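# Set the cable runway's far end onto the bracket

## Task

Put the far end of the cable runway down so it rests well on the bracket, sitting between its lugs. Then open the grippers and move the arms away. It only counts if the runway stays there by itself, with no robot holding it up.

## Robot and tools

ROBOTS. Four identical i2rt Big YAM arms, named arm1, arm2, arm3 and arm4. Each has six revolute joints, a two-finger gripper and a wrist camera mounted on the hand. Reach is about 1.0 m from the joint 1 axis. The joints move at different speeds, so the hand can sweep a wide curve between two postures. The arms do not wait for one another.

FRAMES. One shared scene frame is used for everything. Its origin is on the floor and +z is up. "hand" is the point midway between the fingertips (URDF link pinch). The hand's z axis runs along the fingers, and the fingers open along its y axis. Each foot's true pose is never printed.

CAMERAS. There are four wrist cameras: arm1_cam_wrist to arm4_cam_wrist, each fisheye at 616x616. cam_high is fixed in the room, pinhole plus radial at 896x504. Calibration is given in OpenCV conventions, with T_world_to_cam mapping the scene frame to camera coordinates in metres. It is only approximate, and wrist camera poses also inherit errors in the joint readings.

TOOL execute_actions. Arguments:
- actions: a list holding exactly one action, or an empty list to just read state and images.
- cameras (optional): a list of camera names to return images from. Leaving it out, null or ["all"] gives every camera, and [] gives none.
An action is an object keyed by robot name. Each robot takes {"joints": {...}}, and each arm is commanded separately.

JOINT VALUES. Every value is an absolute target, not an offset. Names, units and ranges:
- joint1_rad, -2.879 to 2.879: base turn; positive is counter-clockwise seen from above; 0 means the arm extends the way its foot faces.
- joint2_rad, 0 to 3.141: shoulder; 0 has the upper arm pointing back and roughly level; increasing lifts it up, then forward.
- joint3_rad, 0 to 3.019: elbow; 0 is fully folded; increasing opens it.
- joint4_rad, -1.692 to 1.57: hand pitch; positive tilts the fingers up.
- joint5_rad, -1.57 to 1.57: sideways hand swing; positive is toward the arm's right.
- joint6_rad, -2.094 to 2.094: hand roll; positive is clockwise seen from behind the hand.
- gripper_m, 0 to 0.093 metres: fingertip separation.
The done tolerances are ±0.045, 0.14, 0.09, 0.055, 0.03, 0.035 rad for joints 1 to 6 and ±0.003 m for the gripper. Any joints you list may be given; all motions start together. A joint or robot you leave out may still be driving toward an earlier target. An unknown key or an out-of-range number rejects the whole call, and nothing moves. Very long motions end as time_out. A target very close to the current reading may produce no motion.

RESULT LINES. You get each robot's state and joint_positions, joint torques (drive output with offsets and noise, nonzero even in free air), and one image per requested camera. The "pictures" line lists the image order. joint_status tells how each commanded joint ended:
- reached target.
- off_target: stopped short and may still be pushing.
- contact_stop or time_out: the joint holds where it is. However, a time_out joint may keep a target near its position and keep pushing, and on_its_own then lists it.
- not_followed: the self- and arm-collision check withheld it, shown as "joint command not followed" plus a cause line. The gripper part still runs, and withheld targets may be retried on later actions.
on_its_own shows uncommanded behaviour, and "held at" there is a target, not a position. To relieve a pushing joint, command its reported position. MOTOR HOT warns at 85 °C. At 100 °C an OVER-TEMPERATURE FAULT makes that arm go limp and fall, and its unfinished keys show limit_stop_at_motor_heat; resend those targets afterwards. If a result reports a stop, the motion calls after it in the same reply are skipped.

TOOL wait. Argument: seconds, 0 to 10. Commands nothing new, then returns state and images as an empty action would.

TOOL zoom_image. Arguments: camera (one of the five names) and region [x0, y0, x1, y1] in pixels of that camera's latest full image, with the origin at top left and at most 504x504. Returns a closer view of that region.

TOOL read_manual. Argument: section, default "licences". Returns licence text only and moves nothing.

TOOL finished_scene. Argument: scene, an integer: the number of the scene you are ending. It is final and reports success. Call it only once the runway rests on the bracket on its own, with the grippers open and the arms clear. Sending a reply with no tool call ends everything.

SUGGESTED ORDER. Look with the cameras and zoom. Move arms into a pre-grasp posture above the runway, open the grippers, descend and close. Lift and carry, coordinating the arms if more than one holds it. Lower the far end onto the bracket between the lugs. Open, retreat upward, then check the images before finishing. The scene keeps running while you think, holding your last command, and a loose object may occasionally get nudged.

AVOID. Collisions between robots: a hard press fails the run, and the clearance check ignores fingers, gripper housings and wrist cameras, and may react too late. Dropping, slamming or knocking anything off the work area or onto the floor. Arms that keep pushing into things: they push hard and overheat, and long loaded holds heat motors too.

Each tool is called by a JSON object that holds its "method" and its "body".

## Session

{"method": "execute_actions", "body": {"actions": []}}

Scene clock: 0.00 s.
Joint torques (N m, as the arm reports them, + toward a larger angle): no reading
arm1.joint_positions: joint1_rad=+0.084 joint2_rad=+0.516 joint3_rad=+1.393 joint4_rad=-1.536 joint5_rad=+0.219 joint6_rad=+0.349 gripper_m=+0.095
arm1.joint_status: not commanded
arm1.hand: x=-0.9522 y=-0.3243 z=+1.3701 quat_wxyz=(-0.338, +0.453, -0.769, -0.298) (m; scene frame)
arm2.joint_positions: joint1_rad=+0.336 joint2_rad=+0.497 joint3_rad=+1.443 joint4_rad=-1.248 joint5_rad=+0.034 joint6_rad=+0.468 gripper_m=+0.094
arm2.joint_status: not commanded
arm2.hand: x=-0.2604 y=+0.3481 z=+1.4283 quat_wxyz=(-0.541, -0.627, -0.503, +0.249) (m; scene frame)
arm3.joint_positions: joint1_rad=-0.094 joint2_rad=+0.624 joint3_rad=+1.403 joint4_rad=-1.536 joint5_rad=-0.067 joint6_rad=+0.291 gripper_m=+0.095
arm3.joint_status: not commanded
arm3.hand: x=+0.5960 y=-0.3357 z=+1.3497 quat_wxyz=(-0.204, +0.579, -0.713, -0.339) (m; scene frame)
arm4.joint_positions: joint1_rad=+0.475 joint2_rad=+0.571 joint3_rad=+1.422 joint4_rad=-1.465 joint5_rad=+0.287 joint6_rad=-0.443 gripper_m=+0.094
arm4.joint_status: not commanded
arm4.hand: x=+1.2763 y=+0.3158 z=+1.3375 quat_wxyz=(-0.259, -0.308, -0.825, +0.397) (m; scene frame)
pictures: arm1_cam_wrist, arm2_cam_wrist, arm3_cam_wrist, arm4_cam_wrist, cam_high
camera_calibration (this result's frames):
arm1_cam_wrist: T_world_to_cam=[[0.896615, -0.417593, -0.147298, 0.920977], [-0.442807, -0.846766, -0.294804, -0.284187], [-0.00161864, 0.32955, -0.944137, 1.51896], [0, 0, 0, 1]] pos_world=[-0.949144, -0.356621, 1.48599]
arm2_cam_wrist: T_world_to_cam=[[-0.898821, -0.0862929, -0.429738, 0.406283], [0.174447, 0.829008, -0.531332, 0.521021], [0.402107, -0.552539, -0.730076, 1.46661], [0, 0, 0, 1]] pos_world=[-0.315451, 0.41349, 1.52217]
arm3_cam_wrist: T_world_to_cam=[[0.964602, -0.0990103, -0.244418, -0.276271], [-0.141173, -0.976726, -0.161482, -0.0223643], [-0.222741, 0.190271, -0.956129, 1.60725], [0, 0, 0, 1]] pos_world=[0.621335, -0.355011, 1.4656]
arm4_cam_wrist: T_world_to_cam=[[-0.709387, -0.506179, 0.490461, 0.410126], [-0.663668, 0.714008, -0.223018, 0.927207], [-0.237306, -0.483709, -0.842444, 1.70415], [0, 0, 0, 1]] pos_world=[1.3107, 0.369876, 1.44128]
Images, in order (width x height): arm1_cam_wrist 616x616, arm2_cam_wrist 616x616, arm3_cam_wrist 616x616, arm4_cam_wrist 616x616, cam_high 896x504.

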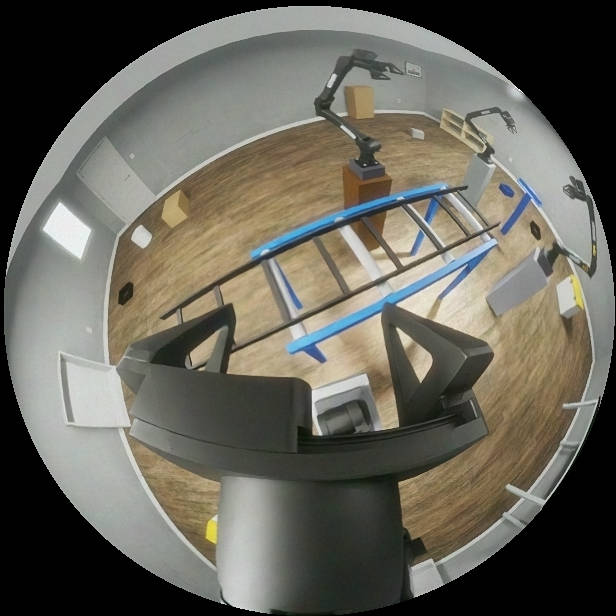

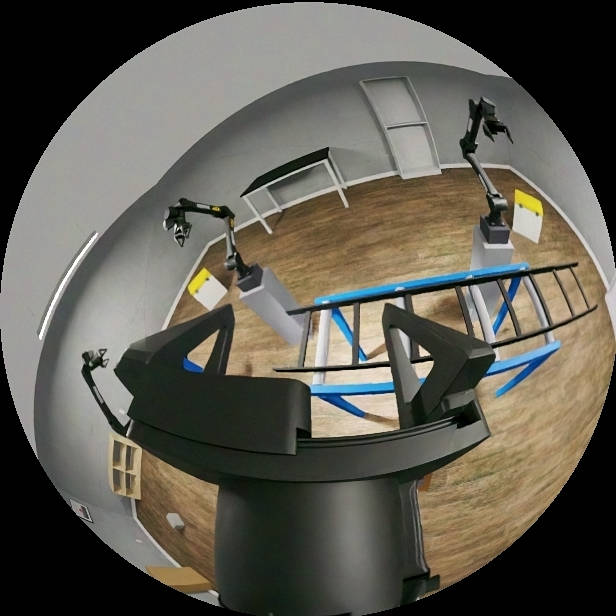

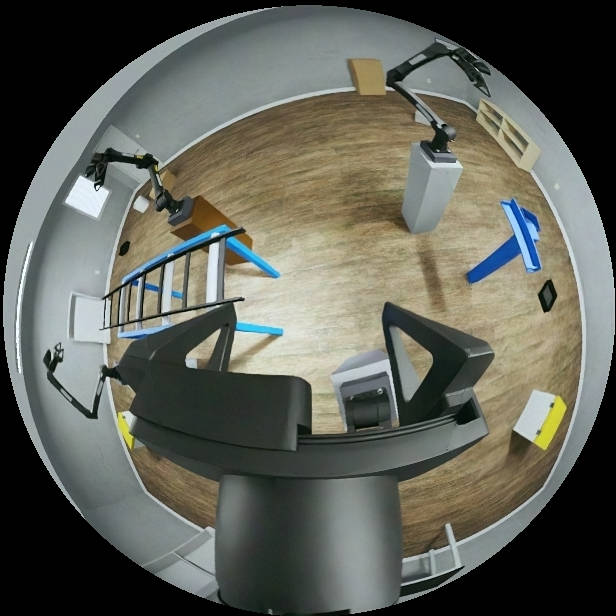

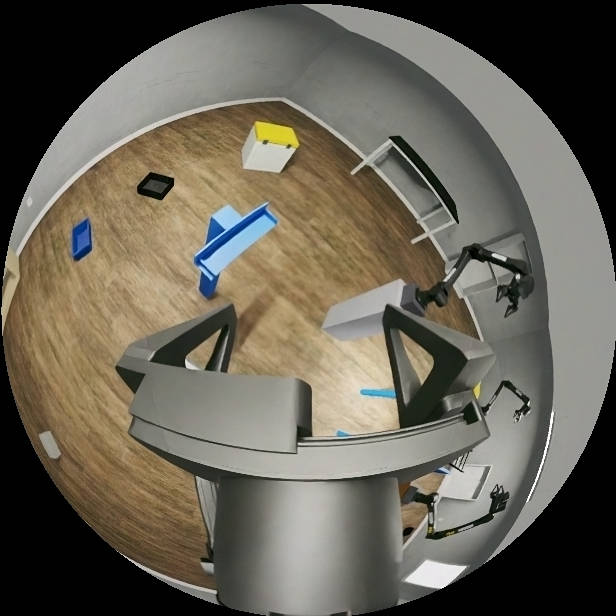

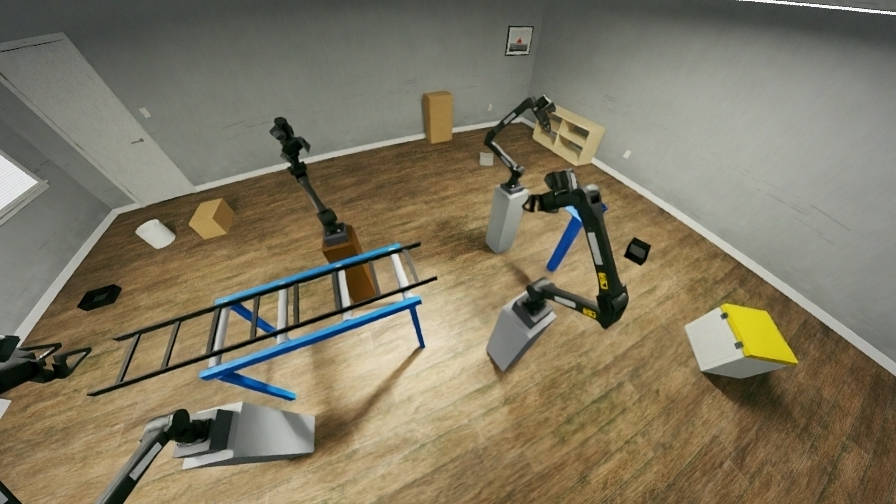

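{"method": "execute_actions", "body": {"actions": [{"arm3":{"joints":{"joint1_rad":0.65,"joint2_rad":2.37,"joint3_rad":2.235,"joint4_rad":-1.40,"joint5_rad":0,"joint6_rad":0.795,"gripper_m":0.05}}}], "cameras": ["arm3_cam_wrist","cam_high"]}}

Scene clock: 13.10 s.
Joint torques (N m, as the arm reports them, + toward a larger angle): arm1=[-2.27  4.46 10.49  1.4   0.16 -0.08] | arm2=[-1.57  4.1   8.02  2.22 -0.01 -0.06] | arm3=[ -0.45 -28.52  12.71   0.37   0.13   0.14] | arm4=[-1.13  4.62  8.43  1.89  0.12  0.  ]
arm1.joint_positions: joint1_rad=+0.084 joint2_rad=+0.516 joint3_rad=+1.393 joint4_rad=-1.536 joint5_rad=+0.219 joint6_rad=+0.349 gripper_m=+0.095
arm1.joint_status: not commanded
arm1.hand: x=-0.9522 y=-0.3243 z=+1.3701 quat_wxyz=(-0.338, +0.453, -0.769, -0.298) (m; scene frame)
arm2.joint_positions: joint1_rad=+0.336 joint2_rad=+0.497 joint3_rad=+1.443 joint4_rad=-1.248 joint5_rad=+0.034 joint6_rad=+0.468 gripper_m=+0.094
arm2.joint_status: not commanded
arm2.hand: x=-0.2604 y=+0.3481 z=+1.4283 quat_wxyz=(-0.541, -0.627, -0.503, +0.249) (m; scene frame)
arm3.joint_positions: joint1_rad=+0.652 joint2_rad=+2.371 joint3_rad=+2.210 joint4_rad=-1.402 joint5_rad=+0.000 joint6_rad=+0.784 gripper_m=+0.050
arm3.joint_status: all done
arm3.hand: x=+0.1046 y=-0.0375 z=+0.8789 quat_wxyz=(-0.001, +0.712, -0.702, -0.002) (m; scene frame)
arm4.joint_positions: joint1_rad=+0.475 joint2_rad=+0.571 joint3_rad=+1.422 joint4_rad=-1.465 joint5_rad=+0.287 joint6_rad=-0.443 gripper_m=+0.094
arm4.joint_status: not commanded
arm4.hand: x=+1.2763 y=+0.3158 z=+1.3375 quat_wxyz=(-0.259, -0.308, -0.825, +0.397) (m; scene frame)
pictures: arm3_cam_wrist, cam_high
camera_calibration (this result's frames):
arm3_cam_wrist: T_world_to_cam=[[0.999831, 0.0184056, 0.000195267, -0.102099], [0.0149499, -0.818209, 0.574727, -0.533918], [0.0107379, -0.574626, -0.818345, 0.816701], [0, 0, 0, 1]] pos_world=[0.101294, 0.0343207, 0.975221]
Images, in order (width x height): arm3_cam_wrist 616x616, cam_high 896x504.

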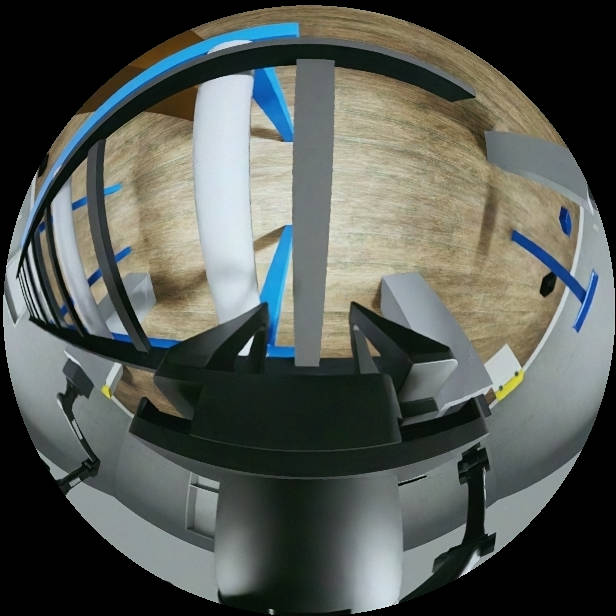

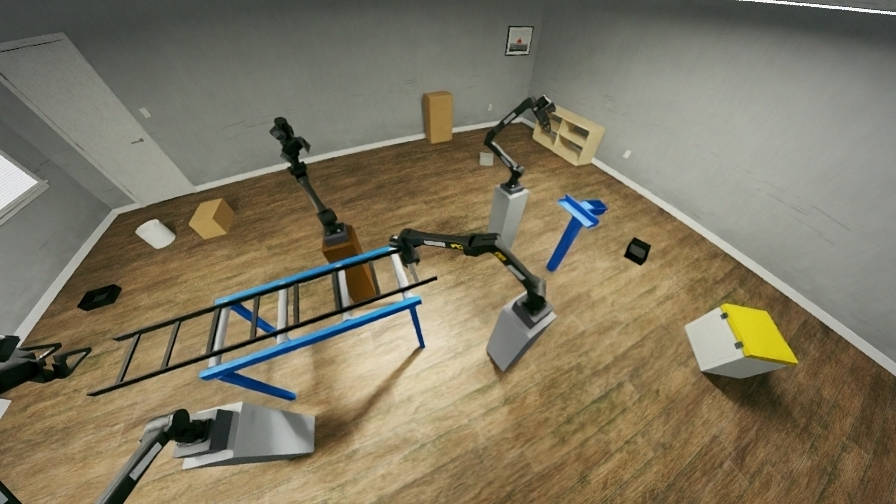

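{"method": "execute_actions", "body": {"actions": [{"arm3":{"joints":{"joint2_rad":2.465,"joint3_rad":2.135,"joint4_rad":-1.25,"joint6_rad":0.81,"gripper_m":0.068}}}], "cameras": ["arm3_cam_wrist"]}}

Scene clock: 26.23 s.
Joint torques (N m, as the arm reports them, + toward a larger angle): arm1=[-2.15  4.43 10.43  1.35  0.17 -0.07] | arm2=[-1.56  4.11  8.03  2.21 -0.01 -0.06] | arm3=[ -0.44 -26.57  10.48   0.74   0.14   0.15] | arm4=[-1.26  4.69  8.33  1.86  0.13  0.  ]
arm1.joint_positions: joint1_rad=+0.084 joint2_rad=+0.516 joint3_rad=+1.393 joint4_rad=-1.536 joint5_rad=+0.219 joint6_rad=+0.349 gripper_m=+0.095
arm1.joint_status: not commanded
arm1.hand: x=-0.9522 y=-0.3243 z=+1.3701 quat_wxyz=(-0.338, +0.453, -0.769, -0.298) (m; scene frame)
arm2.joint_positions: joint1_rad=+0.336 joint2_rad=+0.497 joint3_rad=+1.443 joint4_rad=-1.248 joint5_rad=+0.034 joint6_rad=+0.468 gripper_m=+0.094
arm2.joint_status: not commanded
arm2.hand: x=-0.2604 y=+0.3481 z=+1.4283 quat_wxyz=(-0.541, -0.627, -0.503, +0.249) (m; scene frame)
arm3.joint_positions: joint1_rad=+0.652 joint2_rad=+2.438 joint3_rad=+2.130 joint4_rad=-1.264 joint5_rad=+0.000 joint6_rad=+0.798 gripper_m=+0.068
arm3.joint_status: all done
arm3.hand: x=+0.1060 y=-0.0386 z=+0.8022 quat_wxyz=(-0.001, +0.707, -0.707, +0.003) (m; scene frame)
arm4.joint_positions: joint1_rad=+0.475 joint2_rad=+0.571 joint3_rad=+1.422 joint4_rad=-1.465 joint5_rad=+0.287 joint6_rad=-0.443 gripper_m=+0.094
arm4.joint_status: not commanded
arm4.hand: x=+1.2763 y=+0.3158 z=+1.3375 quat_wxyz=(-0.259, -0.308, -0.825, +0.397) (m; scene frame)
pictures: arm3_cam_wrist
camera_calibration (this result's frames):
arm3_cam_wrist: T_world_to_cam=[[0.999973, 0.00352836, 0.00639939, -0.10901], [-0.000835123, -0.814799, 0.579743, -0.492986], [0.00725976, -0.579733, -0.814774, 0.750624], [0, 0, 0, 1]] pos_world=[0.103146, 0.0338618, 0.898092]
Images, in order (width x height): arm3_cam_wrist 616x616.

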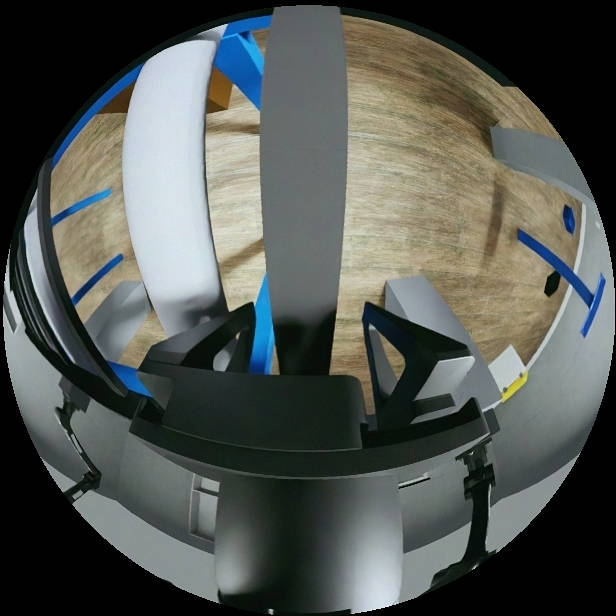

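{"method": "execute_actions", "body": {"actions": [{"arm3":{"joints":{"joint1_rad":0.40,"joint2_rad":2.33,"joint3_rad":1.91,"joint4_rad":-1.13,"joint6_rad":0.54,"gripper_m":0.05}}}], "cameras": []}}

{"method": "execute_actions", "body": {"actions": [{"arm3":{"joints":{"joint1_rad":0.17,"joint2_rad":2.16,"joint3_rad":1.63,"joint4_rad":-1.015,"joint6_rad":0.305}}}], "cameras": ["arm3_cam_wrist"]}}

Scene clock: 39.20 s.
Joint torques (N m, as the arm reports them, + toward a larger angle): arm1=[-2.3   4.63 10.52  1.38  0.17 -0.07] | arm2=[-1.58  4.1   8.02  2.21 -0.01 -0.06] | arm3=[  0.91 -27.68  10.63   0.75  -0.06   0.06] | arm4=[-1.14  4.7   8.38  1.82  0.14 -0.02]
arm1.joint_positions: joint1_rad=+0.084 joint2_rad=+0.516 joint3_rad=+1.393 joint4_rad=-1.536 joint5_rad=+0.219 joint6_rad=+0.349 gripper_m=+0.095
arm1.joint_status: not commanded
arm1.hand: x=-0.9522 y=-0.3243 z=+1.3701 quat_wxyz=(-0.338, +0.453, -0.769, -0.298) (m; scene frame)
arm2.joint_positions: joint1_rad=+0.336 joint2_rad=+0.497 joint3_rad=+1.443 joint4_rad=-1.248 joint5_rad=+0.034 joint6_rad=+0.468 gripper_m=+0.094
arm2.joint_status: not commanded
arm2.hand: x=-0.2604 y=+0.3481 z=+1.4283 quat_wxyz=(-0.541, -0.627, -0.503, +0.249) (m; scene frame)
arm3.joint_positions: joint1_rad=+0.387 joint2_rad=+2.341 joint3_rad=+1.897 joint4_rad=-1.143 joint5_rad=+0.004 joint6_rad=+0.539 gripper_m=+0.050
arm3.joint_status: all done
arm3.hand: x=+0.2781 y=+0.0420 z=+0.7864 quat_wxyz=(-0.001, +0.705, -0.709, +0.010) (m; scene frame)
arm4.joint_positions: joint1_rad=+0.475 joint2_rad=+0.571 joint3_rad=+1.422 joint4_rad=-1.465 joint5_rad=+0.287 joint6_rad=-0.443 gripper_m=+0.094
arm4.joint_status: not commanded
arm4.hand: x=+1.2763 y=+0.3158 z=+1.3375 quat_wxyz=(-0.259, -0.308, -0.825, +0.397) (m; scene frame)
pictures: none
No camera images: the call's "cameras" was empty. Leave "cameras" out to get every camera's image.

Scene clock: 41.37 s.
Joint torques (N m, as the arm reports them, + toward a larger angle): arm1=[-2.15  4.41 10.46  1.33  0.17 -0.06] | arm2=[-1.54  4.1   8.02  2.21 -0.01 -0.06] | arm3=[  0.73 -25.6    9.52   0.48  -0.07   0.04] | arm4=[-1.16  4.8   8.36  1.91  0.15 -0.02]
arm1.joint_positions: joint1_rad=+0.084 joint2_rad=+0.516 joint3_rad=+1.393 joint4_rad=-1.536 joint5_rad=+0.219 joint6_rad=+0.349 gripper_m=+0.095
arm1.joint_status: not commanded
arm1.hand: x=-0.9522 y=-0.3243 z=+1.3701 quat_wxyz=(-0.338, +0.453, -0.769, -0.298) (m; scene frame)
arm2.joint_positions: joint1_rad=+0.336 joint2_rad=+0.497 joint3_rad=+1.443 joint4_rad=-1.248 joint5_rad=+0.034 joint6_rad=+0.468 gripper_m=+0.094
arm2.joint_status: not commanded
arm2.hand: x=-0.2604 y=+0.3481 z=+1.4283 quat_wxyz=(-0.541, -0.627, -0.503, +0.249) (m; scene frame)
arm3.joint_positions: joint1_rad=+0.158 joint2_rad=+2.178 joint3_rad=+1.623 joint4_rad=-1.020 joint5_rad=+0.004 joint6_rad=+0.307 gripper_m=+0.050
arm3.joint_status: all done
arm3.hand: x=+0.4364 y=+0.0492 z=+0.7975 quat_wxyz=(-0.002, +0.706, -0.708, +0.005) (m; scene frame)
arm4.joint_positions: joint1_rad=+0.475 joint2_rad=+0.571 joint3_rad=+1.422 joint4_rad=-1.465 joint5_rad=+0.287 joint6_rad=-0.443 gripper_m=+0.094
arm4.joint_status: not commanded
arm4.hand: x=+1.2763 y=+0.3158 z=+1.3375 quat_wxyz=(-0.259, -0.308, -0.825, +0.397) (m; scene frame)
pictures: arm3_cam_wrist
camera_calibration (this result's frames):
arm3_cam_wrist: T_world_to_cam=[[0.999946, 0.000877004, 0.0103351, -0.442671], [-0.00529141, -0.81387, 0.581022, -0.417512], [0.00892095, -0.581046, -0.813822, 0.79383], [0, 0, 0, 1]] pos_world=[0.433357, 0.12184, 0.893195]
Images, in order (width x height): arm3_cam_wrist 616x616.

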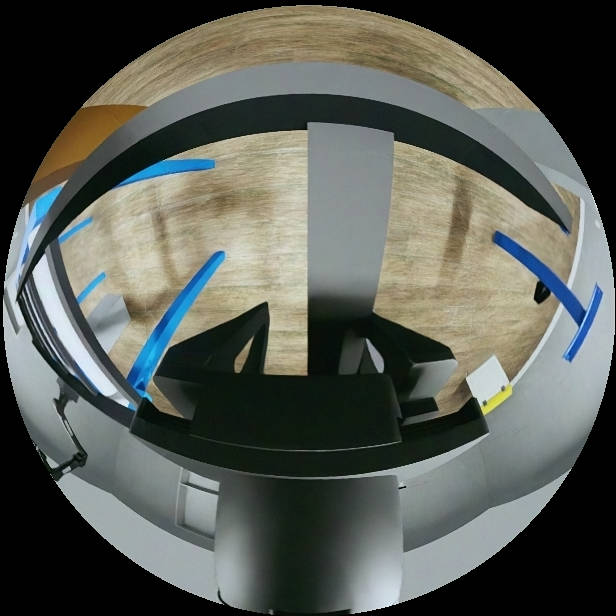

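{"method": "execute_actions", "body": {"actions": [{"arm3":{"joints":{"joint2_rad":2.06,"gripper_m":0.09}}}], "cameras": []}}

{"method": "execute_actions", "body": {"actions": [{"arm3":{"joints":{"joint1_rad":0.562,"joint6_rad":0.715}},"arm4":{"joints":{"joint1_rad":-0.885,"joint2_rad":1.6,"joint3_rad":2.31,"joint4_rad":-1.572,"joint5_rad":0,"joint6_rad":-0.81,"gripper_m":0.09}}}], "cameras": ["arm3_cam_wrist"]}}

{"method": "execute_actions", "body": {"actions": [{"arm3":{"joints":{"joint2_rad":2.19}},"arm4":{"joints":{"joint2_rad":2.28}}}], "cameras": ["arm3_cam_wrist"]}}

Scene clock: 51.73 s.
Joint torques (N m, as the arm reports them, + toward a larger angle): arm1=[-1.98  4.7  10.52  1.36  0.15 -0.08] | arm2=[-1.6   4.09  8.03  2.2  -0.01 -0.06] | arm3=[  0.65 -21.52  10.43   0.67  -0.07   0.04] | arm4=[-1.2   4.71  8.43  1.85  0.14 -0.02]
arm1.joint_positions: joint1_rad=+0.084 joint2_rad=+0.516 joint3_rad=+1.393 joint4_rad=-1.536 joint5_rad=+0.219 joint6_rad=+0.349 gripper_m=+0.095
arm1.joint_status: not commanded
arm1.hand: x=-0.9522 y=-0.3243 z=+1.3701 quat_wxyz=(-0.338, +0.453, -0.769, -0.298) (m; scene frame)
arm2.joint_positions: joint1_rad=+0.336 joint2_rad=+0.497 joint3_rad=+1.443 joint4_rad=-1.248 joint5_rad=+0.034 joint6_rad=+0.468 gripper_m=+0.094
arm2.joint_status: not commanded
arm2.hand: x=-0.2604 y=+0.3481 z=+1.4283 quat_wxyz=(-0.541, -0.627, -0.503, +0.249) (m; scene frame)
arm3.joint_positions: joint1_rad=+0.158 joint2_rad=+2.047 joint3_rad=+1.623 joint4_rad=-1.020 joint5_rad=+0.004 joint6_rad=+0.307 gripper_m=+0.090
arm3.joint_status: all done
arm3.hand: x=+0.4307 y=+0.0662 z=+0.8764 quat_wxyz=(-0.032, +0.705, -0.707, -0.053) (m; scene frame)
arm4.joint_positions: joint1_rad=+0.475 joint2_rad=+0.571 joint3_rad=+1.422 joint4_rad=-1.465 joint5_rad=+0.287 joint6_rad=-0.443 gripper_m=+0.094
arm4.joint_status: not commanded
arm4.hand: x=+1.2763 y=+0.3158 z=+1.3375 quat_wxyz=(-0.259, -0.308, -0.825, +0.397) (m; scene frame)
pictures: none
No camera images: the call's "cameras" was empty. Leave "cameras" out to get every camera's image.

Scene clock: 53.83 s.
Joint torques (N m, as the arm reports them, + toward a larger angle): arm1=[-2.13  4.58 10.52  1.34  0.15 -0.07] | arm2=[-1.56  4.13  8.05  2.22 -0.01 -0.06] | arm3=[  0.21 -22.08  10.44   0.68   0.19   0.14] | arm4=[ -0.5  -12.75  10.05   1.2   -0.05  -0.14]
arm1.joint_positions: joint1_rad=+0.084 joint2_rad=+0.516 joint3_rad=+1.393 joint4_rad=-1.536 joint5_rad=+0.219 joint6_rad=+0.349 gripper_m=+0.095
arm1.joint_status: not commanded
arm1.hand: x=-0.9522 y=-0.3243 z=+1.3701 quat_wxyz=(-0.338, +0.453, -0.769, -0.298) (m; scene frame)
arm2.joint_positions: joint1_rad=+0.336 joint2_rad=+0.497 joint3_rad=+1.443 joint4_rad=-1.248 joint5_rad=+0.034 joint6_rad=+0.468 gripper_m=+0.094
arm2.joint_status: not commanded
arm2.hand: x=-0.2604 y=+0.3481 z=+1.4283 quat_wxyz=(-0.541, -0.627, -0.503, +0.249) (m; scene frame)
arm3.joint_positions: joint1_rad=+0.560 joint2_rad=+2.047 joint3_rad=+1.623 joint4_rad=-1.020 joint5_rad=-0.002 joint6_rad=+0.703 gripper_m=+0.090
arm3.joint_status: all done
arm3.hand: x=+0.2077 y=-0.0569 z=+0.8755 quat_wxyz=(-0.005, +0.707, -0.705, -0.061) (m; scene frame)
arm4.joint_positions: joint1_rad=-0.897 joint2_rad=+1.586 joint3_rad=+2.279 joint4_rad=-1.566 joint5_rad=+0.001 joint6_rad=-0.798 gripper_m=+0.090
arm4.joint_status: all done
arm4.hand: x=+0.8217 y=+0.1223 z=+1.3573 quat_wxyz=(+0.005, -0.669, -0.661, +0.341) (m; scene frame)
pictures: arm3_cam_wrist
camera_calibration (this result's frames):
arm3_cam_wrist: T_world_to_cam=[[0.996977, 0.0104258, -0.0769935, -0.137123], [0.0474246, -0.866599, 0.496746, -0.490599], [-0.0615436, -0.498896, -0.864474, 0.861336], [0, 0, 0, 1]] pos_world=[0.212984, 0.00599391, 0.977748]
Images, in order (width x height): arm3_cam_wrist 616x616.

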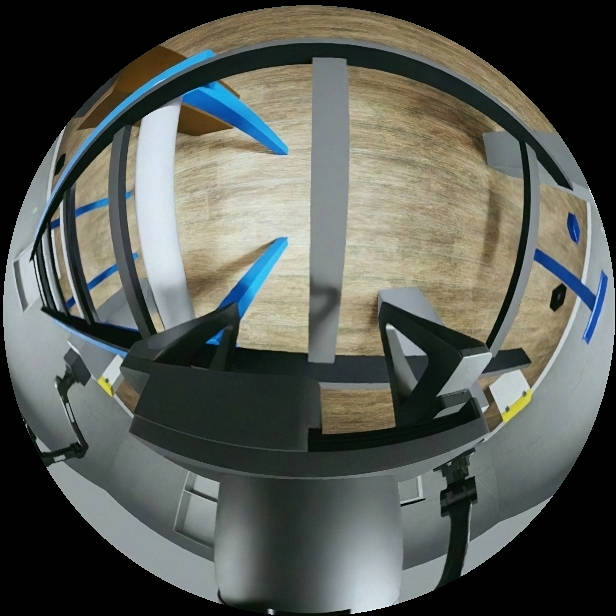

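Scene clock: 55.67 s.
Joint torques (N m, as the arm reports them, + toward a larger angle): arm1=[-2.08  4.43 10.51  1.35  0.14 -0.07] | arm2=[-1.58  4.07  8.02  2.2  -0.01 -0.06] | arm3=[ -0.16 -22.85   9.5    0.46   0.2    0.14] | arm4=[ -0.3  -25.05  10.88   0.2   -0.06  -0.19]
arm1.joint_positions: joint1_rad=+0.084 joint2_rad=+0.516 joint3_rad=+1.393 joint4_rad=-1.536 joint5_rad=+0.219 joint6_rad=+0.349 gripper_m=+0.095
arm1.joint_status: not commanded
arm1.hand: x=-0.9522 y=-0.3243 z=+1.3701 quat_wxyz=(-0.338, +0.453, -0.769, -0.298) (m; scene frame)
arm2.joint_positions: joint1_rad=+0.336 joint2_rad=+0.497 joint3_rad=+1.443 joint4_rad=-1.248 joint5_rad=+0.034 joint6_rad=+0.468 gripper_m=+0.094
arm2.joint_status: not commanded
arm2.hand: x=-0.2604 y=+0.3481 z=+1.4283 quat_wxyz=(-0.541, -0.627, -0.503, +0.249) (m; scene frame)
arm3.joint_positions: joint1_rad=+0.560 joint2_rad=+2.177 joint3_rad=+1.623 joint4_rad=-1.020 joint5_rad=-0.002 joint6_rad=+0.704 gripper_m=+0.090
arm3.joint_status: all done
arm3.hand: x=+0.2195 y=-0.0704 z=+0.7968 quat_wxyz=(+0.000, +0.708, -0.706, +0.004) (m; scene frame)
arm4.joint_positions: joint1_rad=-0.897 joint2_rad=+2.260 joint3_rad=+2.278 joint4_rad=-1.566 joint5_rad=+0.001 joint6_rad=-0.798 gripper_m=+0.090
arm4.joint_status: all done
arm4.hand: x=+0.7111 y=+0.0151 z=+0.9334 quat_wxyz=(-0.001, -0.711, -0.704, +0.010) (m; scene frame)
pictures: arm3_cam_wrist
camera_calibration (this result's frames):
arm3_cam_wrist: T_world_to_cam=[[0.999959, 0.00620048, 0.00661599, -0.222382], [0.00119144, -0.813171, 0.582024, -0.51783], [0.00898875, -0.581992, -0.813145, 0.72511], [0, 0, 0, 1]] pos_world=[0.216472, 0.00230272, 0.89248]
Images, in order (width x height): arm3_cam_wrist 616x616.

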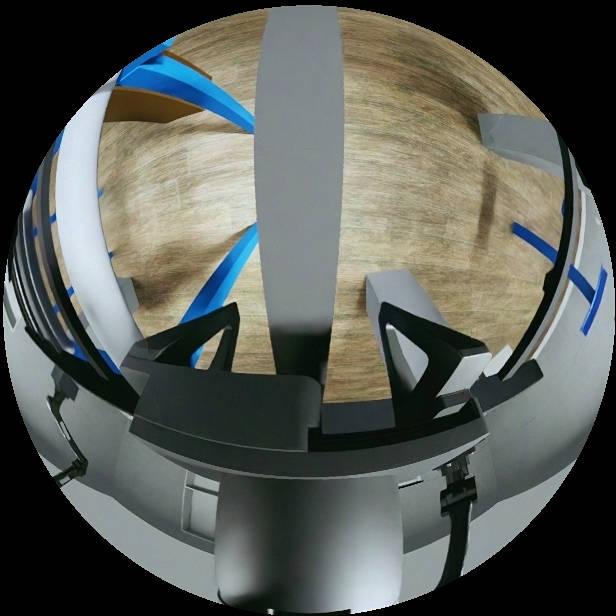

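{"method": "execute_actions", "body": {"actions": [{"arm3":{"joints":{"joint1_rad":0.33,"joint6_rad":0.465,"gripper_m":0.045}}}], "cameras": []}}

{"method": "execute_actions", "body": {"actions": [{"arm3":{"joints":{"joint1_rad":0.10,"joint6_rad":0.23}}}], "cameras": ["arm4_cam_wrist","cam_high"]}}

Scene clock: 63.23 s.
Joint torques (N m, as the arm reports them, + toward a larger angle): arm1=[-2.01  4.48 10.49  1.4   0.15 -0.07] | arm2=[-1.54  4.09  8.01  2.2  -0.01 -0.06] | arm3=[  0.86 -22.68  10.06   0.78  -0.15   0.  ] | arm4=[ -0.38 -24.62  10.91   0.18  -0.04  -0.18]
arm1.joint_positions: joint1_rad=+0.084 joint2_rad=+0.516 joint3_rad=+1.393 joint4_rad=-1.536 joint5_rad=+0.219 joint6_rad=+0.349 gripper_m=+0.095
arm1.joint_status: not commanded
arm1.hand: x=-0.9522 y=-0.3243 z=+1.3701 quat_wxyz=(-0.338, +0.453, -0.769, -0.298) (m; scene frame)
arm2.joint_positions: joint1_rad=+0.336 joint2_rad=+0.497 joint3_rad=+1.443 joint4_rad=-1.248 joint5_rad=+0.034 joint6_rad=+0.468 gripper_m=+0.094
arm2.joint_status: not commanded
arm2.hand: x=-0.2604 y=+0.3481 z=+1.4283 quat_wxyz=(-0.541, -0.627, -0.503, +0.249) (m; scene frame)
arm3.joint_positions: joint1_rad=+0.312 joint2_rad=+2.177 joint3_rad=+1.616 joint4_rad=-1.029 joint5_rad=+0.006 joint6_rad=+0.471 gripper_m=+0.045
arm3.joint_status: all done
arm3.hand: x=+0.3505 y=+0.0092 z=+0.7952 quat_wxyz=(-0.001, +0.703, -0.711, +0.012) (m; scene frame)
arm4.joint_positions: joint1_rad=-0.897 joint2_rad=+2.260 joint3_rad=+2.278 joint4_rad=-1.566 joint5_rad=+0.001 joint6_rad=-0.798 gripper_m=+0.090
arm4.joint_status: not commanded
arm4.hand: x=+0.7111 y=+0.0151 z=+0.9334 quat_wxyz=(-0.001, -0.711, -0.704, +0.010) (m; scene frame)
pictures: none
No camera images: the call's "cameras" was empty. Leave "cameras" out to get every camera's image.

Scene clock: 65.20 s.
Joint torques (N m, as the arm reports them, + toward a larger angle): arm1=[-2.23  4.46 10.47  1.33  0.15 -0.08] | arm2=[-1.55  4.03  8.02  2.22 -0.01 -0.06] | arm3=[  0.74 -22.71  10.23   0.73  -0.1   -0.02] | arm4=[ -0.21 -24.39  10.93   0.21  -0.06  -0.21]
arm1.joint_positions: joint1_rad=+0.084 joint2_rad=+0.516 joint3_rad=+1.393 joint4_rad=-1.536 joint5_rad=+0.219 joint6_rad=+0.349 gripper_m=+0.095
arm1.joint_status: not commanded
arm1.hand: x=-0.9522 y=-0.3243 z=+1.3701 quat_wxyz=(-0.338, +0.453, -0.769, -0.298) (m; scene frame)
arm2.joint_positions: joint1_rad=+0.336 joint2_rad=+0.497 joint3_rad=+1.443 joint4_rad=-1.248 joint5_rad=+0.034 joint6_rad=+0.468 gripper_m=+0.094
arm2.joint_status: not commanded
arm2.hand: x=-0.2604 y=+0.3481 z=+1.4283 quat_wxyz=(-0.541, -0.627, -0.503, +0.249) (m; scene frame)
arm3.joint_positions: joint1_rad=+0.085 joint2_rad=+2.178 joint3_rad=+1.614 joint4_rad=-1.028 joint5_rad=+0.004 joint6_rad=+0.239 gripper_m=+0.045
arm3.joint_status: all done
arm3.hand: x=+0.4815 y=+0.0553 z=+0.7947 quat_wxyz=(+0.002, +0.704, -0.710, +0.012) (m; scene frame)
arm4.joint_positions: joint1_rad=-0.897 joint2_rad=+2.260 joint3_rad=+2.278 joint4_rad=-1.566 joint5_rad=+0.001 joint6_rad=-0.798 gripper_m=+0.090
arm4.joint_status: not commanded
arm4.hand: x=+0.7111 y=+0.0151 z=+0.9334 quat_wxyz=(-0.001, -0.711, -0.704, +0.010) (m; scene frame)
pictures: arm4_cam_wrist, cam_high
camera_calibration (this result's frames):
arm4_cam_wrist: T_world_to_cam=[[-0.999981, 0.00621381, 0.000549486, 0.71137], [0.00542971, 0.82365, 0.567073, -0.538217], [0.0030711, 0.567065, -0.823668, 0.879881], [0, 0, 0, 1]] pos_world=[0.711576, -0.060067, 1.02955]
Images, in order (width x height): arm4_cam_wrist 616x616, cam_high 896x504.

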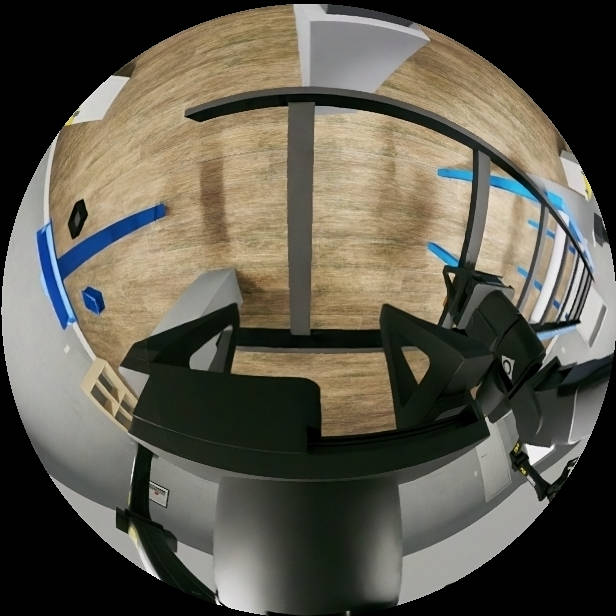

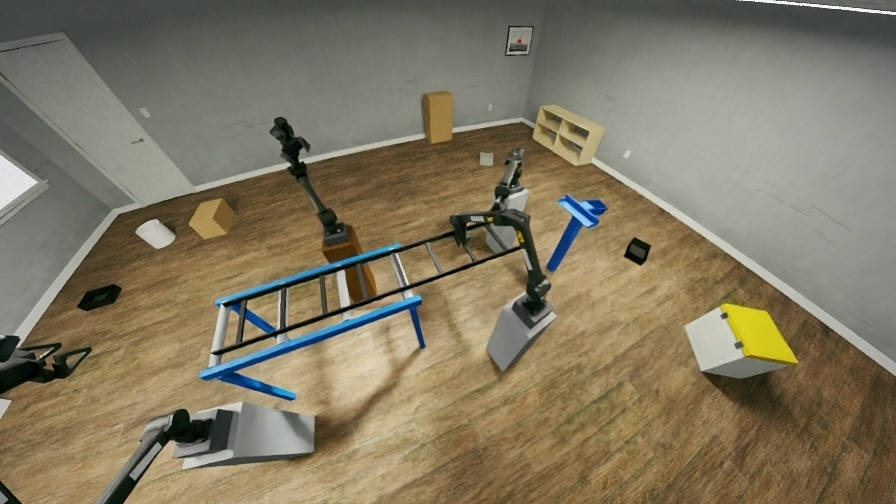

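{"method": "execute_actions", "body": {"actions": [{"arm4":{"joints":{"joint2_rad":2.35,"joint3_rad":2.065,"joint4_rad":-1.255}}}], "cameras": []}}

{"method": "execute_actions", "body": {"actions": [{"arm4":{"joints":{"gripper_m":0.0}},"arm3":{"joints":{"gripper_m":0.09}}}], "cameras": ["arm4_cam_wrist"]}}

Scene clock: 73.27 s.
Joint torques (N m, as the arm reports them, + toward a larger angle): arm1=[-2.11  4.59 10.46  1.38  0.16 -0.08] | arm2=[-1.54  4.07  8.02  2.2  -0.01 -0.06] | arm3=[  0.82 -22.72  10.25   0.72  -0.11  -0.02] | arm4=[ -0.22 -27.47   9.27   0.75  -0.06  -0.19]
arm1.joint_positions: joint1_rad=+0.084 joint2_rad=+0.516 joint3_rad=+1.393 joint4_rad=-1.536 joint5_rad=+0.219 joint6_rad=+0.349 gripper_m=+0.095
arm1.joint_status: not commanded
arm1.hand: x=-0.9522 y=-0.3243 z=+1.3701 quat_wxyz=(-0.338, +0.453, -0.769, -0.298) (m; scene frame)
arm2.joint_positions: joint1_rad=+0.336 joint2_rad=+0.497 joint3_rad=+1.443 joint4_rad=-1.248 joint5_rad=+0.034 joint6_rad=+0.468 gripper_m=+0.094
arm2.joint_status: not commanded
arm2.hand: x=-0.2604 y=+0.3481 z=+1.4283 quat_wxyz=(-0.541, -0.627, -0.503, +0.249) (m; scene frame)
arm3.joint_positions: joint1_rad=+0.085 joint2_rad=+2.178 joint3_rad=+1.614 joint4_rad=-1.028 joint5_rad=+0.004 joint6_rad=+0.239 gripper_m=+0.045
arm3.joint_status: not commanded
arm3.hand: x=+0.4815 y=+0.0553 z=+0.7947 quat_wxyz=(+0.002, +0.704, -0.710, +0.012) (m; scene frame)
arm4.joint_positions: joint1_rad=-0.897 joint2_rad=+2.358 joint3_rad=+2.050 joint4_rad=-1.267 joint5_rad=+0.001 joint6_rad=-0.798 gripper_m=+0.090
arm4.joint_status: all done
arm4.hand: x=+0.7128 y=+0.0161 z=+0.7814 quat_wxyz=(-0.001, -0.711, -0.704, -0.003) (m; scene frame)
pictures: none
No camera images: the call's "cameras" was empty. Leave "cameras" out to get every camera's image.

Scene clock: 73.97 s.
Joint torques (N m, as the arm reports them, + toward a larger angle): arm1=[-1.94  4.54 10.49  1.38  0.15 -0.07] | arm2=[-1.6   4.05  8.02  2.21 -0.01 -0.06] | arm3=[  0.86 -22.76  10.23   0.73  -0.09  -0.02] | arm4=[ -0.43 -27.02   9.5    0.91  -0.11  -0.32]
arm1.joint_positions: joint1_rad=+0.084 joint2_rad=+0.516 joint3_rad=+1.393 joint4_rad=-1.536 joint5_rad=+0.219 joint6_rad=+0.349 gripper_m=+0.095
arm1.joint_status: not commanded
arm1.hand: x=-0.9522 y=-0.3243 z=+1.3701 quat_wxyz=(-0.338, +0.453, -0.769, -0.298) (m; scene frame)
arm2.joint_positions: joint1_rad=+0.336 joint2_rad=+0.497 joint3_rad=+1.443 joint4_rad=-1.248 joint5_rad=+0.034 joint6_rad=+0.468 gripper_m=+0.094
arm2.joint_status: not commanded
arm2.hand: x=-0.2604 y=+0.3481 z=+1.4283 quat_wxyz=(-0.541, -0.627, -0.503, +0.249) (m; scene frame)
arm3.joint_positions: joint1_rad=+0.085 joint2_rad=+2.178 joint3_rad=+1.614 joint4_rad=-1.028 joint5_rad=+0.004 joint6_rad=+0.239 gripper_m=+0.090
arm3.joint_status: all done
arm3.hand: x=+0.4814 y=+0.0553 z=+0.7947 quat_wxyz=(+0.003, +0.704, -0.710, +0.012) (m; scene frame)
arm4.joint_positions: joint1_rad=-0.892 joint2_rad=+2.356 joint3_rad=+2.046 joint4_rad=-1.271 joint5_rad=+0.002 joint6_rad=-0.786 gripper_m=+0.023
arm4.joint_status: gripper_m off_target (ended at +0.023, target +0.000)
arm4.hand: x=+0.7167 y=+0.0153 z=+0.7812 quat_wxyz=(+0.000, -0.713, -0.701, -0.006) (m; scene frame)
pictures: arm4_cam_wrist
camera_calibration (this result's frames):
arm4_cam_wrist: T_world_to_cam=[[-0.999668, 0.0136279, -0.0218466, 0.734176], [-0.00176326, 0.810232, 0.586106, -0.461632], [0.0256882, 0.585951, -0.80994, 0.727118], [0, 0, 0, 1]] pos_world=[0.71444, -0.0620318, 0.875527]
Images, in order (width x height): arm4_cam_wrist 616x616.

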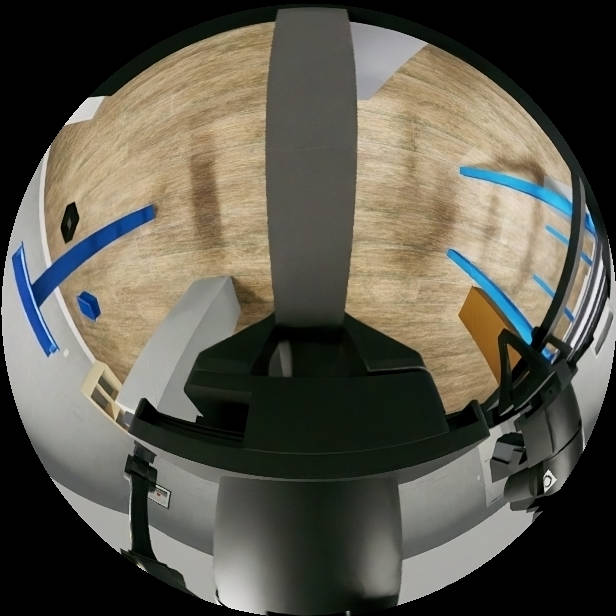

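{"method": "execute_actions", "body": {"actions": [{"arm3":{"joints":{"joint2_rad":1.8}}}], "cameras": []}}

{"method": "execute_actions", "body": {"actions": [{"arm3":{"joints":{"joint2_rad":0.8,"joint3_rad":1.2}},"arm4":{"joints":{"joint1_rad":-0.79,"joint2_rad":2.155,"joint3_rad":1.75,"joint4_rad":-1.12,"joint6_rad":-0.68}}}], "cameras": []}}

{"method": "execute_actions", "body": {"actions": [{"arm3":{"joints":{"joint1_rad":-1.6,"joint6_rad":0}},"arm4":{"joints":{"joint1_rad":-0.635,"joint2_rad":1.985,"joint3_rad":1.525,"joint4_rad":-1.015,"joint6_rad":-0.51}}}], "cameras": []}}

{"method": "execute_actions", "body": {"actions": [{"arm3":{"joints":{"joint2_rad":2.26,"joint3_rad":1.56,"joint4_rad":0.7,"joint5_rad":-1.0}},"arm4":{"joints":{"joint1_rad":-0.39,"joint2_rad":1.83,"joint3_rad":1.42,"joint4_rad":-0.96,"joint6_rad":-0.265}}}], "cameras": ["cam_high","arm3_cam_wrist","arm4_cam_wrist"]}}

Scene clock: 91.47 s.
Joint torques (N m, as the arm reports them, + toward a larger angle): arm1=[-2.24  4.62 10.49  1.32  0.15 -0.08] | arm2=[-1.56  4.05  8.01  2.23 -0.01 -0.06] | arm3=[  0.88 -17.26  11.88   1.43  -0.09  -0.03] | arm4=[ -0.6  -27.15   9.5    0.96  -0.09  -0.33]
arm1.joint_positions: joint1_rad=+0.084 joint2_rad=+0.516 joint3_rad=+1.393 joint4_rad=-1.536 joint5_rad=+0.219 joint6_rad=+0.349 gripper_m=+0.095
arm1.joint_status: not commanded
arm1.hand: x=-0.9522 y=-0.3243 z=+1.3701 quat_wxyz=(-0.338, +0.453, -0.769, -0.298) (m; scene frame)
arm2.joint_positions: joint1_rad=+0.336 joint2_rad=+0.497 joint3_rad=+1.443 joint4_rad=-1.248 joint5_rad=+0.034 joint6_rad=+0.468 gripper_m=+0.094
arm2.joint_status: not commanded
arm2.hand: x=-0.2604 y=+0.3481 z=+1.4283 quat_wxyz=(-0.541, -0.627, -0.503, +0.249) (m; scene frame)
arm3.joint_positions: joint1_rad=+0.085 joint2_rad=+1.769 joint3_rad=+1.624 joint4_rad=-1.027 joint5_rad=+0.004 joint6_rad=+0.239 gripper_m=+0.090
arm3.joint_status: all done
arm3.hand: x=+0.4744 y=+0.0802 z=+1.0483 quat_wxyz=(-0.106, +0.690, -0.696, -0.166) (m; scene frame)
arm4.joint_positions: joint1_rad=-0.892 joint2_rad=+2.356 joint3_rad=+2.046 joint4_rad=-1.271 joint5_rad=+0.002 joint6_rad=-0.786 gripper_m=+0.023
arm4.joint_status: not commanded
arm4.hand: x=+0.7167 y=+0.0153 z=+0.7812 quat_wxyz=(+0.000, -0.713, -0.701, -0.006) (m; scene frame)
pictures: none
No camera images: the call's "cameras" was empty. Leave "cameras" out to get every camera's image.

Scene clock: 93.07 s.
Joint torques (N m, as the arm reports them, + toward a larger angle): arm1=[-2.03  4.56 10.47  1.35  0.15 -0.08] | arm2=[-1.6   4.11  8.02  2.22 -0.01 -0.06] | arm3=[ 0.95 -0.77 11.1   1.95 -0.09 -0.04] | arm4=[ -2.09 -25.69  10.09   0.23   0.14  -0.26]
arm1.joint_positions: joint1_rad=+0.084 joint2_rad=+0.516 joint3_rad=+1.393 joint4_rad=-1.536 joint5_rad=+0.219 joint6_rad=+0.349 gripper_m=+0.095
arm1.joint_status: not commanded
arm1.hand: x=-0.9522 y=-0.3243 z=+1.3701 quat_wxyz=(-0.338, +0.453, -0.769, -0.298) (m; scene frame)
arm2.joint_positions: joint1_rad=+0.336 joint2_rad=+0.497 joint3_rad=+1.443 joint4_rad=-1.248 joint5_rad=+0.034 joint6_rad=+0.468 gripper_m=+0.094
arm2.joint_status: not commanded
arm2.hand: x=-0.2604 y=+0.3481 z=+1.4283 quat_wxyz=(-0.541, -0.627, -0.503, +0.249) (m; scene frame)
arm3.joint_positions: joint1_rad=+0.085 joint2_rad=+0.785 joint3_rad=+1.205 joint4_rad=-1.024 joint5_rad=+0.004 joint6_rad=+0.239 gripper_m=+0.090
arm3.joint_status: all done
arm3.hand: x=+0.5381 y=-0.1956 z=+1.3048 quat_wxyz=(-0.246, +0.624, -0.629, -0.394) (m; scene frame)
arm4.joint_positions: joint1_rad=-0.776 joint2_rad=+2.178 joint3_rad=+1.716 joint4_rad=-1.117 joint5_rad=-0.004 joint6_rad=-0.662 gripper_m=+0.023
arm4.joint_status: all done
arm4.hand: x=+0.8182 y=+0.0102 z=+0.7804 quat_wxyz=(-0.003, -0.716, -0.698, -0.005) (m; scene frame)
pictures: none
No camera images: the call's "cameras" was empty. Leave "cameras" out to get every camera's image.

Scene clock: 94.90 s.
Joint torques (N m, as the arm reports them, + toward a larger angle): arm1=[-2.13  4.49 10.46  1.37  0.15 -0.07] | arm2=[-1.58  4.12  8.04  2.22 -0.02 -0.06] | arm3=[-1.04 -1.27 11.06  1.94  0.03 -0.07] | arm4=[ -2.31 -25.88  10.6   -0.03   0.18  -0.24]
arm1.joint_positions: joint1_rad=+0.084 joint2_rad=+0.516 joint3_rad=+1.393 joint4_rad=-1.536 joint5_rad=+0.219 joint6_rad=+0.349 gripper_m=+0.095
arm1.joint_status: not commanded
arm1.hand: x=-0.9522 y=-0.3243 z=+1.3701 quat_wxyz=(-0.338, +0.453, -0.769, -0.298) (m; scene frame)
arm2.joint_positions: joint1_rad=+0.336 joint2_rad=+0.497 joint3_rad=+1.443 joint4_rad=-1.248 joint5_rad=+0.034 joint6_rad=+0.468 gripper_m=+0.094
arm2.joint_status: not commanded
arm2.hand: x=-0.2604 y=+0.3481 z=+1.4283 quat_wxyz=(-0.541, -0.627, -0.503, +0.249) (m; scene frame)
arm3.joint_positions: joint1_rad=-1.590 joint2_rad=+0.791 joint3_rad=+1.205 joint4_rad=-1.024 joint5_rad=+0.001 joint6_rad=+0.011 gripper_m=+0.090
arm3.joint_status: all done
arm3.hand: x=+0.9701 y=-0.4950 z=+1.3052 quat_wxyz=(-0.463, +0.051, -0.884, -0.031) (m; scene frame)
arm4.joint_positions: joint1_rad=-0.616 joint2_rad=+2.043 joint3_rad=+1.478 joint4_rad=-1.004 joint5_rad=-0.005 joint6_rad=-0.493 gripper_m=+0.023
arm4.joint_status: all done
arm4.hand: x=+0.9298 y=+0.0005 z=+0.7808 quat_wxyz=(-0.004, -0.719, -0.695, -0.001) (m; scene frame)
pictures: none
No camera images: the call's "cameras" was empty. Leave "cameras" out to get every camera's image.

Scene clock: 96.83 s.
Joint torques (N m, as the arm reports them, + toward a larger angle): arm1=[-2.08  4.43 10.48  1.37  0.16 -0.07] | arm2=[-1.49  4.12  8.03  2.21 -0.01 -0.06] | arm3=[ -0.96 -24.37  11.46   2.25  -0.14  -0.03] | arm4=[ -1.19 -31.07  11.99  -0.15  -0.1   -0.22]
arm1.joint_positions: joint1_rad=+0.084 joint2_rad=+0.516 joint3_rad=+1.393 joint4_rad=-1.536 joint5_rad=+0.219 joint6_rad=+0.349 gripper_m=+0.095
arm1.joint_status: not commanded
arm1.hand: x=-0.9522 y=-0.3243 z=+1.3701 quat_wxyz=(-0.338, +0.453, -0.769, -0.298) (m; scene frame)
arm2.joint_positions: joint1_rad=+0.336 joint2_rad=+0.497 joint3_rad=+1.443 joint4_rad=-1.248 joint5_rad=+0.034 joint6_rad=+0.468 gripper_m=+0.094
arm2.joint_status: not commanded
arm2.hand: x=-0.2604 y=+0.3481 z=+1.4283 quat_wxyz=(-0.541, -0.627, -0.503, +0.249) (m; scene frame)
arm3.joint_positions: joint1_rad=-1.590 joint2_rad=+2.249 joint3_rad=+1.538 joint4_rad=+0.679 joint5_rad=-0.996 joint6_rad=+0.009 gripper_m=+0.090
arm3.joint_status: all done
arm3.hand: x=+1.3641 y=-0.2997 z=+0.9741 quat_wxyz=(-0.587, +0.370, -0.609, -0.383) (m; scene frame)
arm4.joint_positions: joint1_rad=-0.389 joint2_rad=+1.965 joint3_rad=+1.351 joint4_rad=-0.943 joint5_rad=+0.003 joint6_rad=-0.251 gripper_m=+0.023
arm4.joint_status: all done
arm4.hand: x=+1.0580 y=-0.0209 z=+0.7826 quat_wxyz=(-0.003, -0.724, -0.690, +0.005) (m; scene frame)
pictures: arm3_cam_wrist, arm4_cam_wrist, cam_high
camera_calibration (this result's frames):
arm3_cam_wrist: T_world_to_cam=[[0.90056, -0.433823, -0.0281013, -1.32916], [-0.277126, -0.52307, -0.805977, 1.00984], [0.334952, 0.733618, -0.591279, 0.459063], [0, 0, 0, 1]] pos_world=[1.32307, -0.38518, 1.04799]
arm4_cam_wrist: T_world_to_cam=[[-0.998918, 0.0454421, -0.00990752, 1.06635], [0.0317337, 0.821655, 0.569102, -0.45444], [0.0340018, 0.568171, -0.822207, 0.741144], [0, 0, 0, 1]] pos_world=[1.05442, -0.0961619, 0.878562]
Images, in order (width x height): arm3_cam_wrist 616x616, arm4_cam_wrist 616x616, cam_high 896x504.

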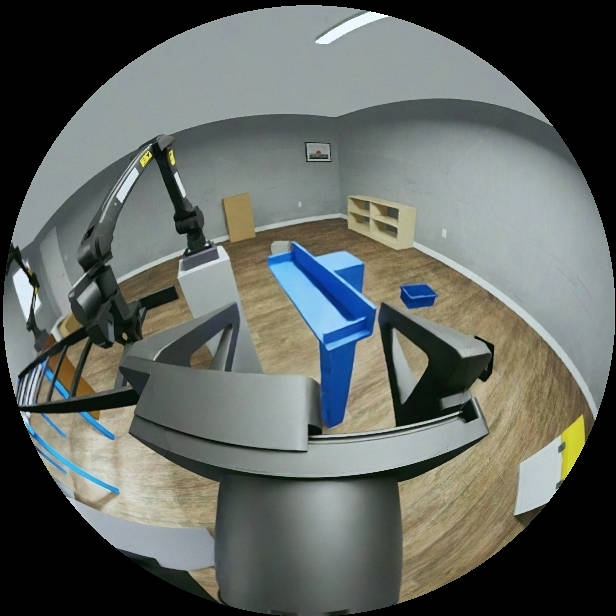

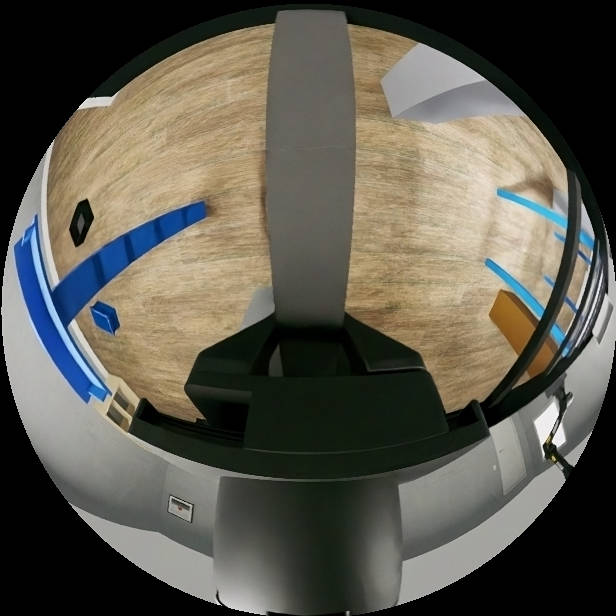

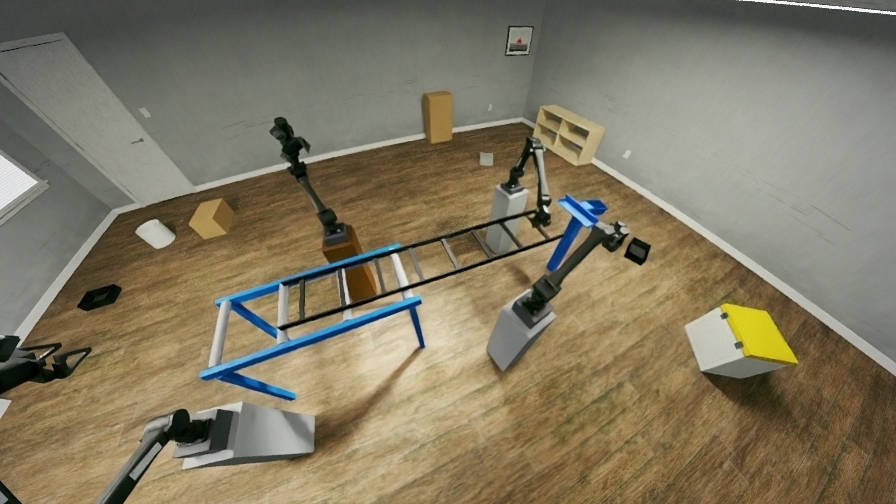

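{"method": "execute_actions", "body": {"actions": [{"arm4":{"joints":{"joint1_rad":0.06,"joint2_rad":1.67,"joint3_rad":1.40,"joint4_rad":-1.02,"joint6_rad":0.20}}}], "cameras": ["arm3_cam_wrist","arm4_cam_wrist"]}}

Scene clock: 107.27 s.
Joint torques (N m, as the arm reports them, + toward a larger angle): arm1=[-2.03  4.23 10.52  1.31  0.15 -0.06] | arm2=[-1.54  4.1   8.02  2.22 -0.01 -0.06] | arm3=[ -1.01 -24.41  11.4    2.29  -0.14  -0.03] | arm4=[ -0.57 -34.17  14.5   -0.35   0.16   0.1 ]
arm1.joint_positions: joint1_rad=+0.084 joint2_rad=+0.516 joint3_rad=+1.393 joint4_rad=-1.536 joint5_rad=+0.219 joint6_rad=+0.349 gripper_m=+0.095
arm1.joint_status: not commanded
arm1.hand: x=-0.9522 y=-0.3243 z=+1.3701 quat_wxyz=(-0.338, +0.453, -0.769, -0.298) (m; scene frame)
arm2.joint_positions: joint1_rad=+0.336 joint2_rad=+0.497 joint3_rad=+1.443 joint4_rad=-1.248 joint5_rad=+0.034 joint6_rad=+0.468 gripper_m=+0.094
arm2.joint_status: not commanded
arm2.hand: x=-0.2604 y=+0.3481 z=+1.4283 quat_wxyz=(-0.541, -0.627, -0.503, +0.249) (m; scene frame)
arm3.joint_positions: joint1_rad=-1.590 joint2_rad=+2.249 joint3_rad=+1.538 joint4_rad=+0.679 joint5_rad=-0.996 joint6_rad=+0.009 gripper_m=+0.090
arm3.joint_status: not commanded
arm3.hand: x=+1.3641 y=-0.2997 z=+0.9741 quat_wxyz=(-0.587, +0.370, -0.609, -0.383) (m; scene frame)
arm4.joint_positions: joint1_rad=+0.051 joint2_rad=+1.853 joint3_rad=+1.300 joint4_rad=-1.000 joint5_rad=-0.002 joint6_rad=+0.185 gripper_m=+0.023
arm4.joint_status: joint2_rad time_out (moved -0.113 of -0.295); joint3_rad time_out (moved -0.051 of +0.049); the others done
arm4.on_its_own: joint2_rad reads +1.853 and still pushes toward +1.670 since a time_out; joint3_rad reads +1.300 and still pushes toward +1.400 since a time_out
arm4.hand: x=+1.2924 y=-0.0168 z=+0.8245 quat_wxyz=(-0.009, -0.723, -0.691, +0.003) (m; scene frame)
pictures: arm3_cam_wrist, arm4_cam_wrist
camera_calibration (this result's frames):
arm3_cam_wrist: T_world_to_cam=[[0.90056, -0.433823, -0.0281013, -1.32916], [-0.277126, -0.52307, -0.805977, 1.00984], [0.334952, 0.733618, -0.591279, 0.459063], [0, 0, 0, 1]] pos_world=[1.32307, -0.38518, 1.04799]
arm4_cam_wrist: T_world_to_cam=[[-0.998888, 0.0418143, -0.0217865, 1.3105], [0.0222136, 0.82493, 0.564799, -0.473085], [0.0415889, 0.563687, -0.824941, 0.757647], [0, 0, 0, 1]] pos_world=[1.28804, -0.0916109, 0.920764]
Images, in order (width x height): arm3_cam_wrist 616x616, arm4_cam_wrist 616x616.

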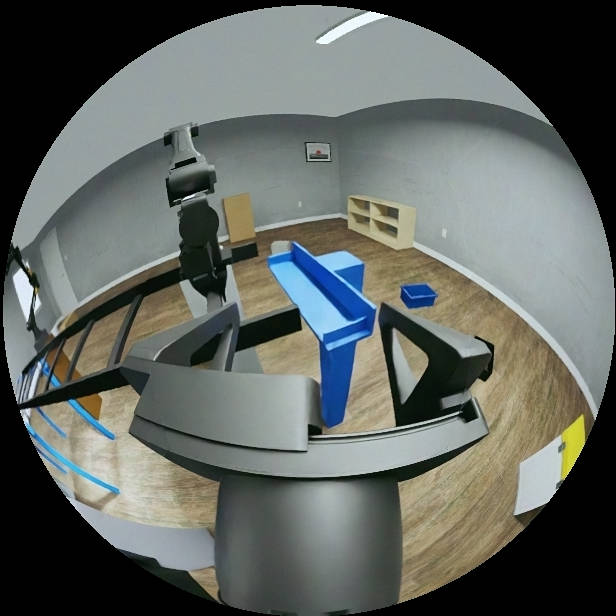

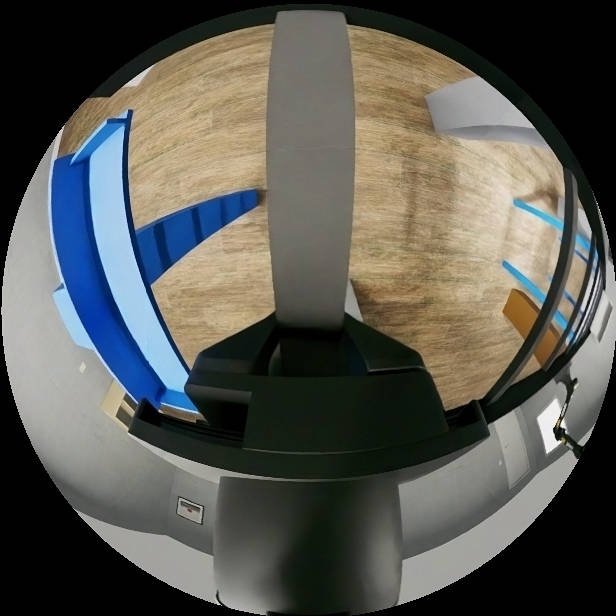

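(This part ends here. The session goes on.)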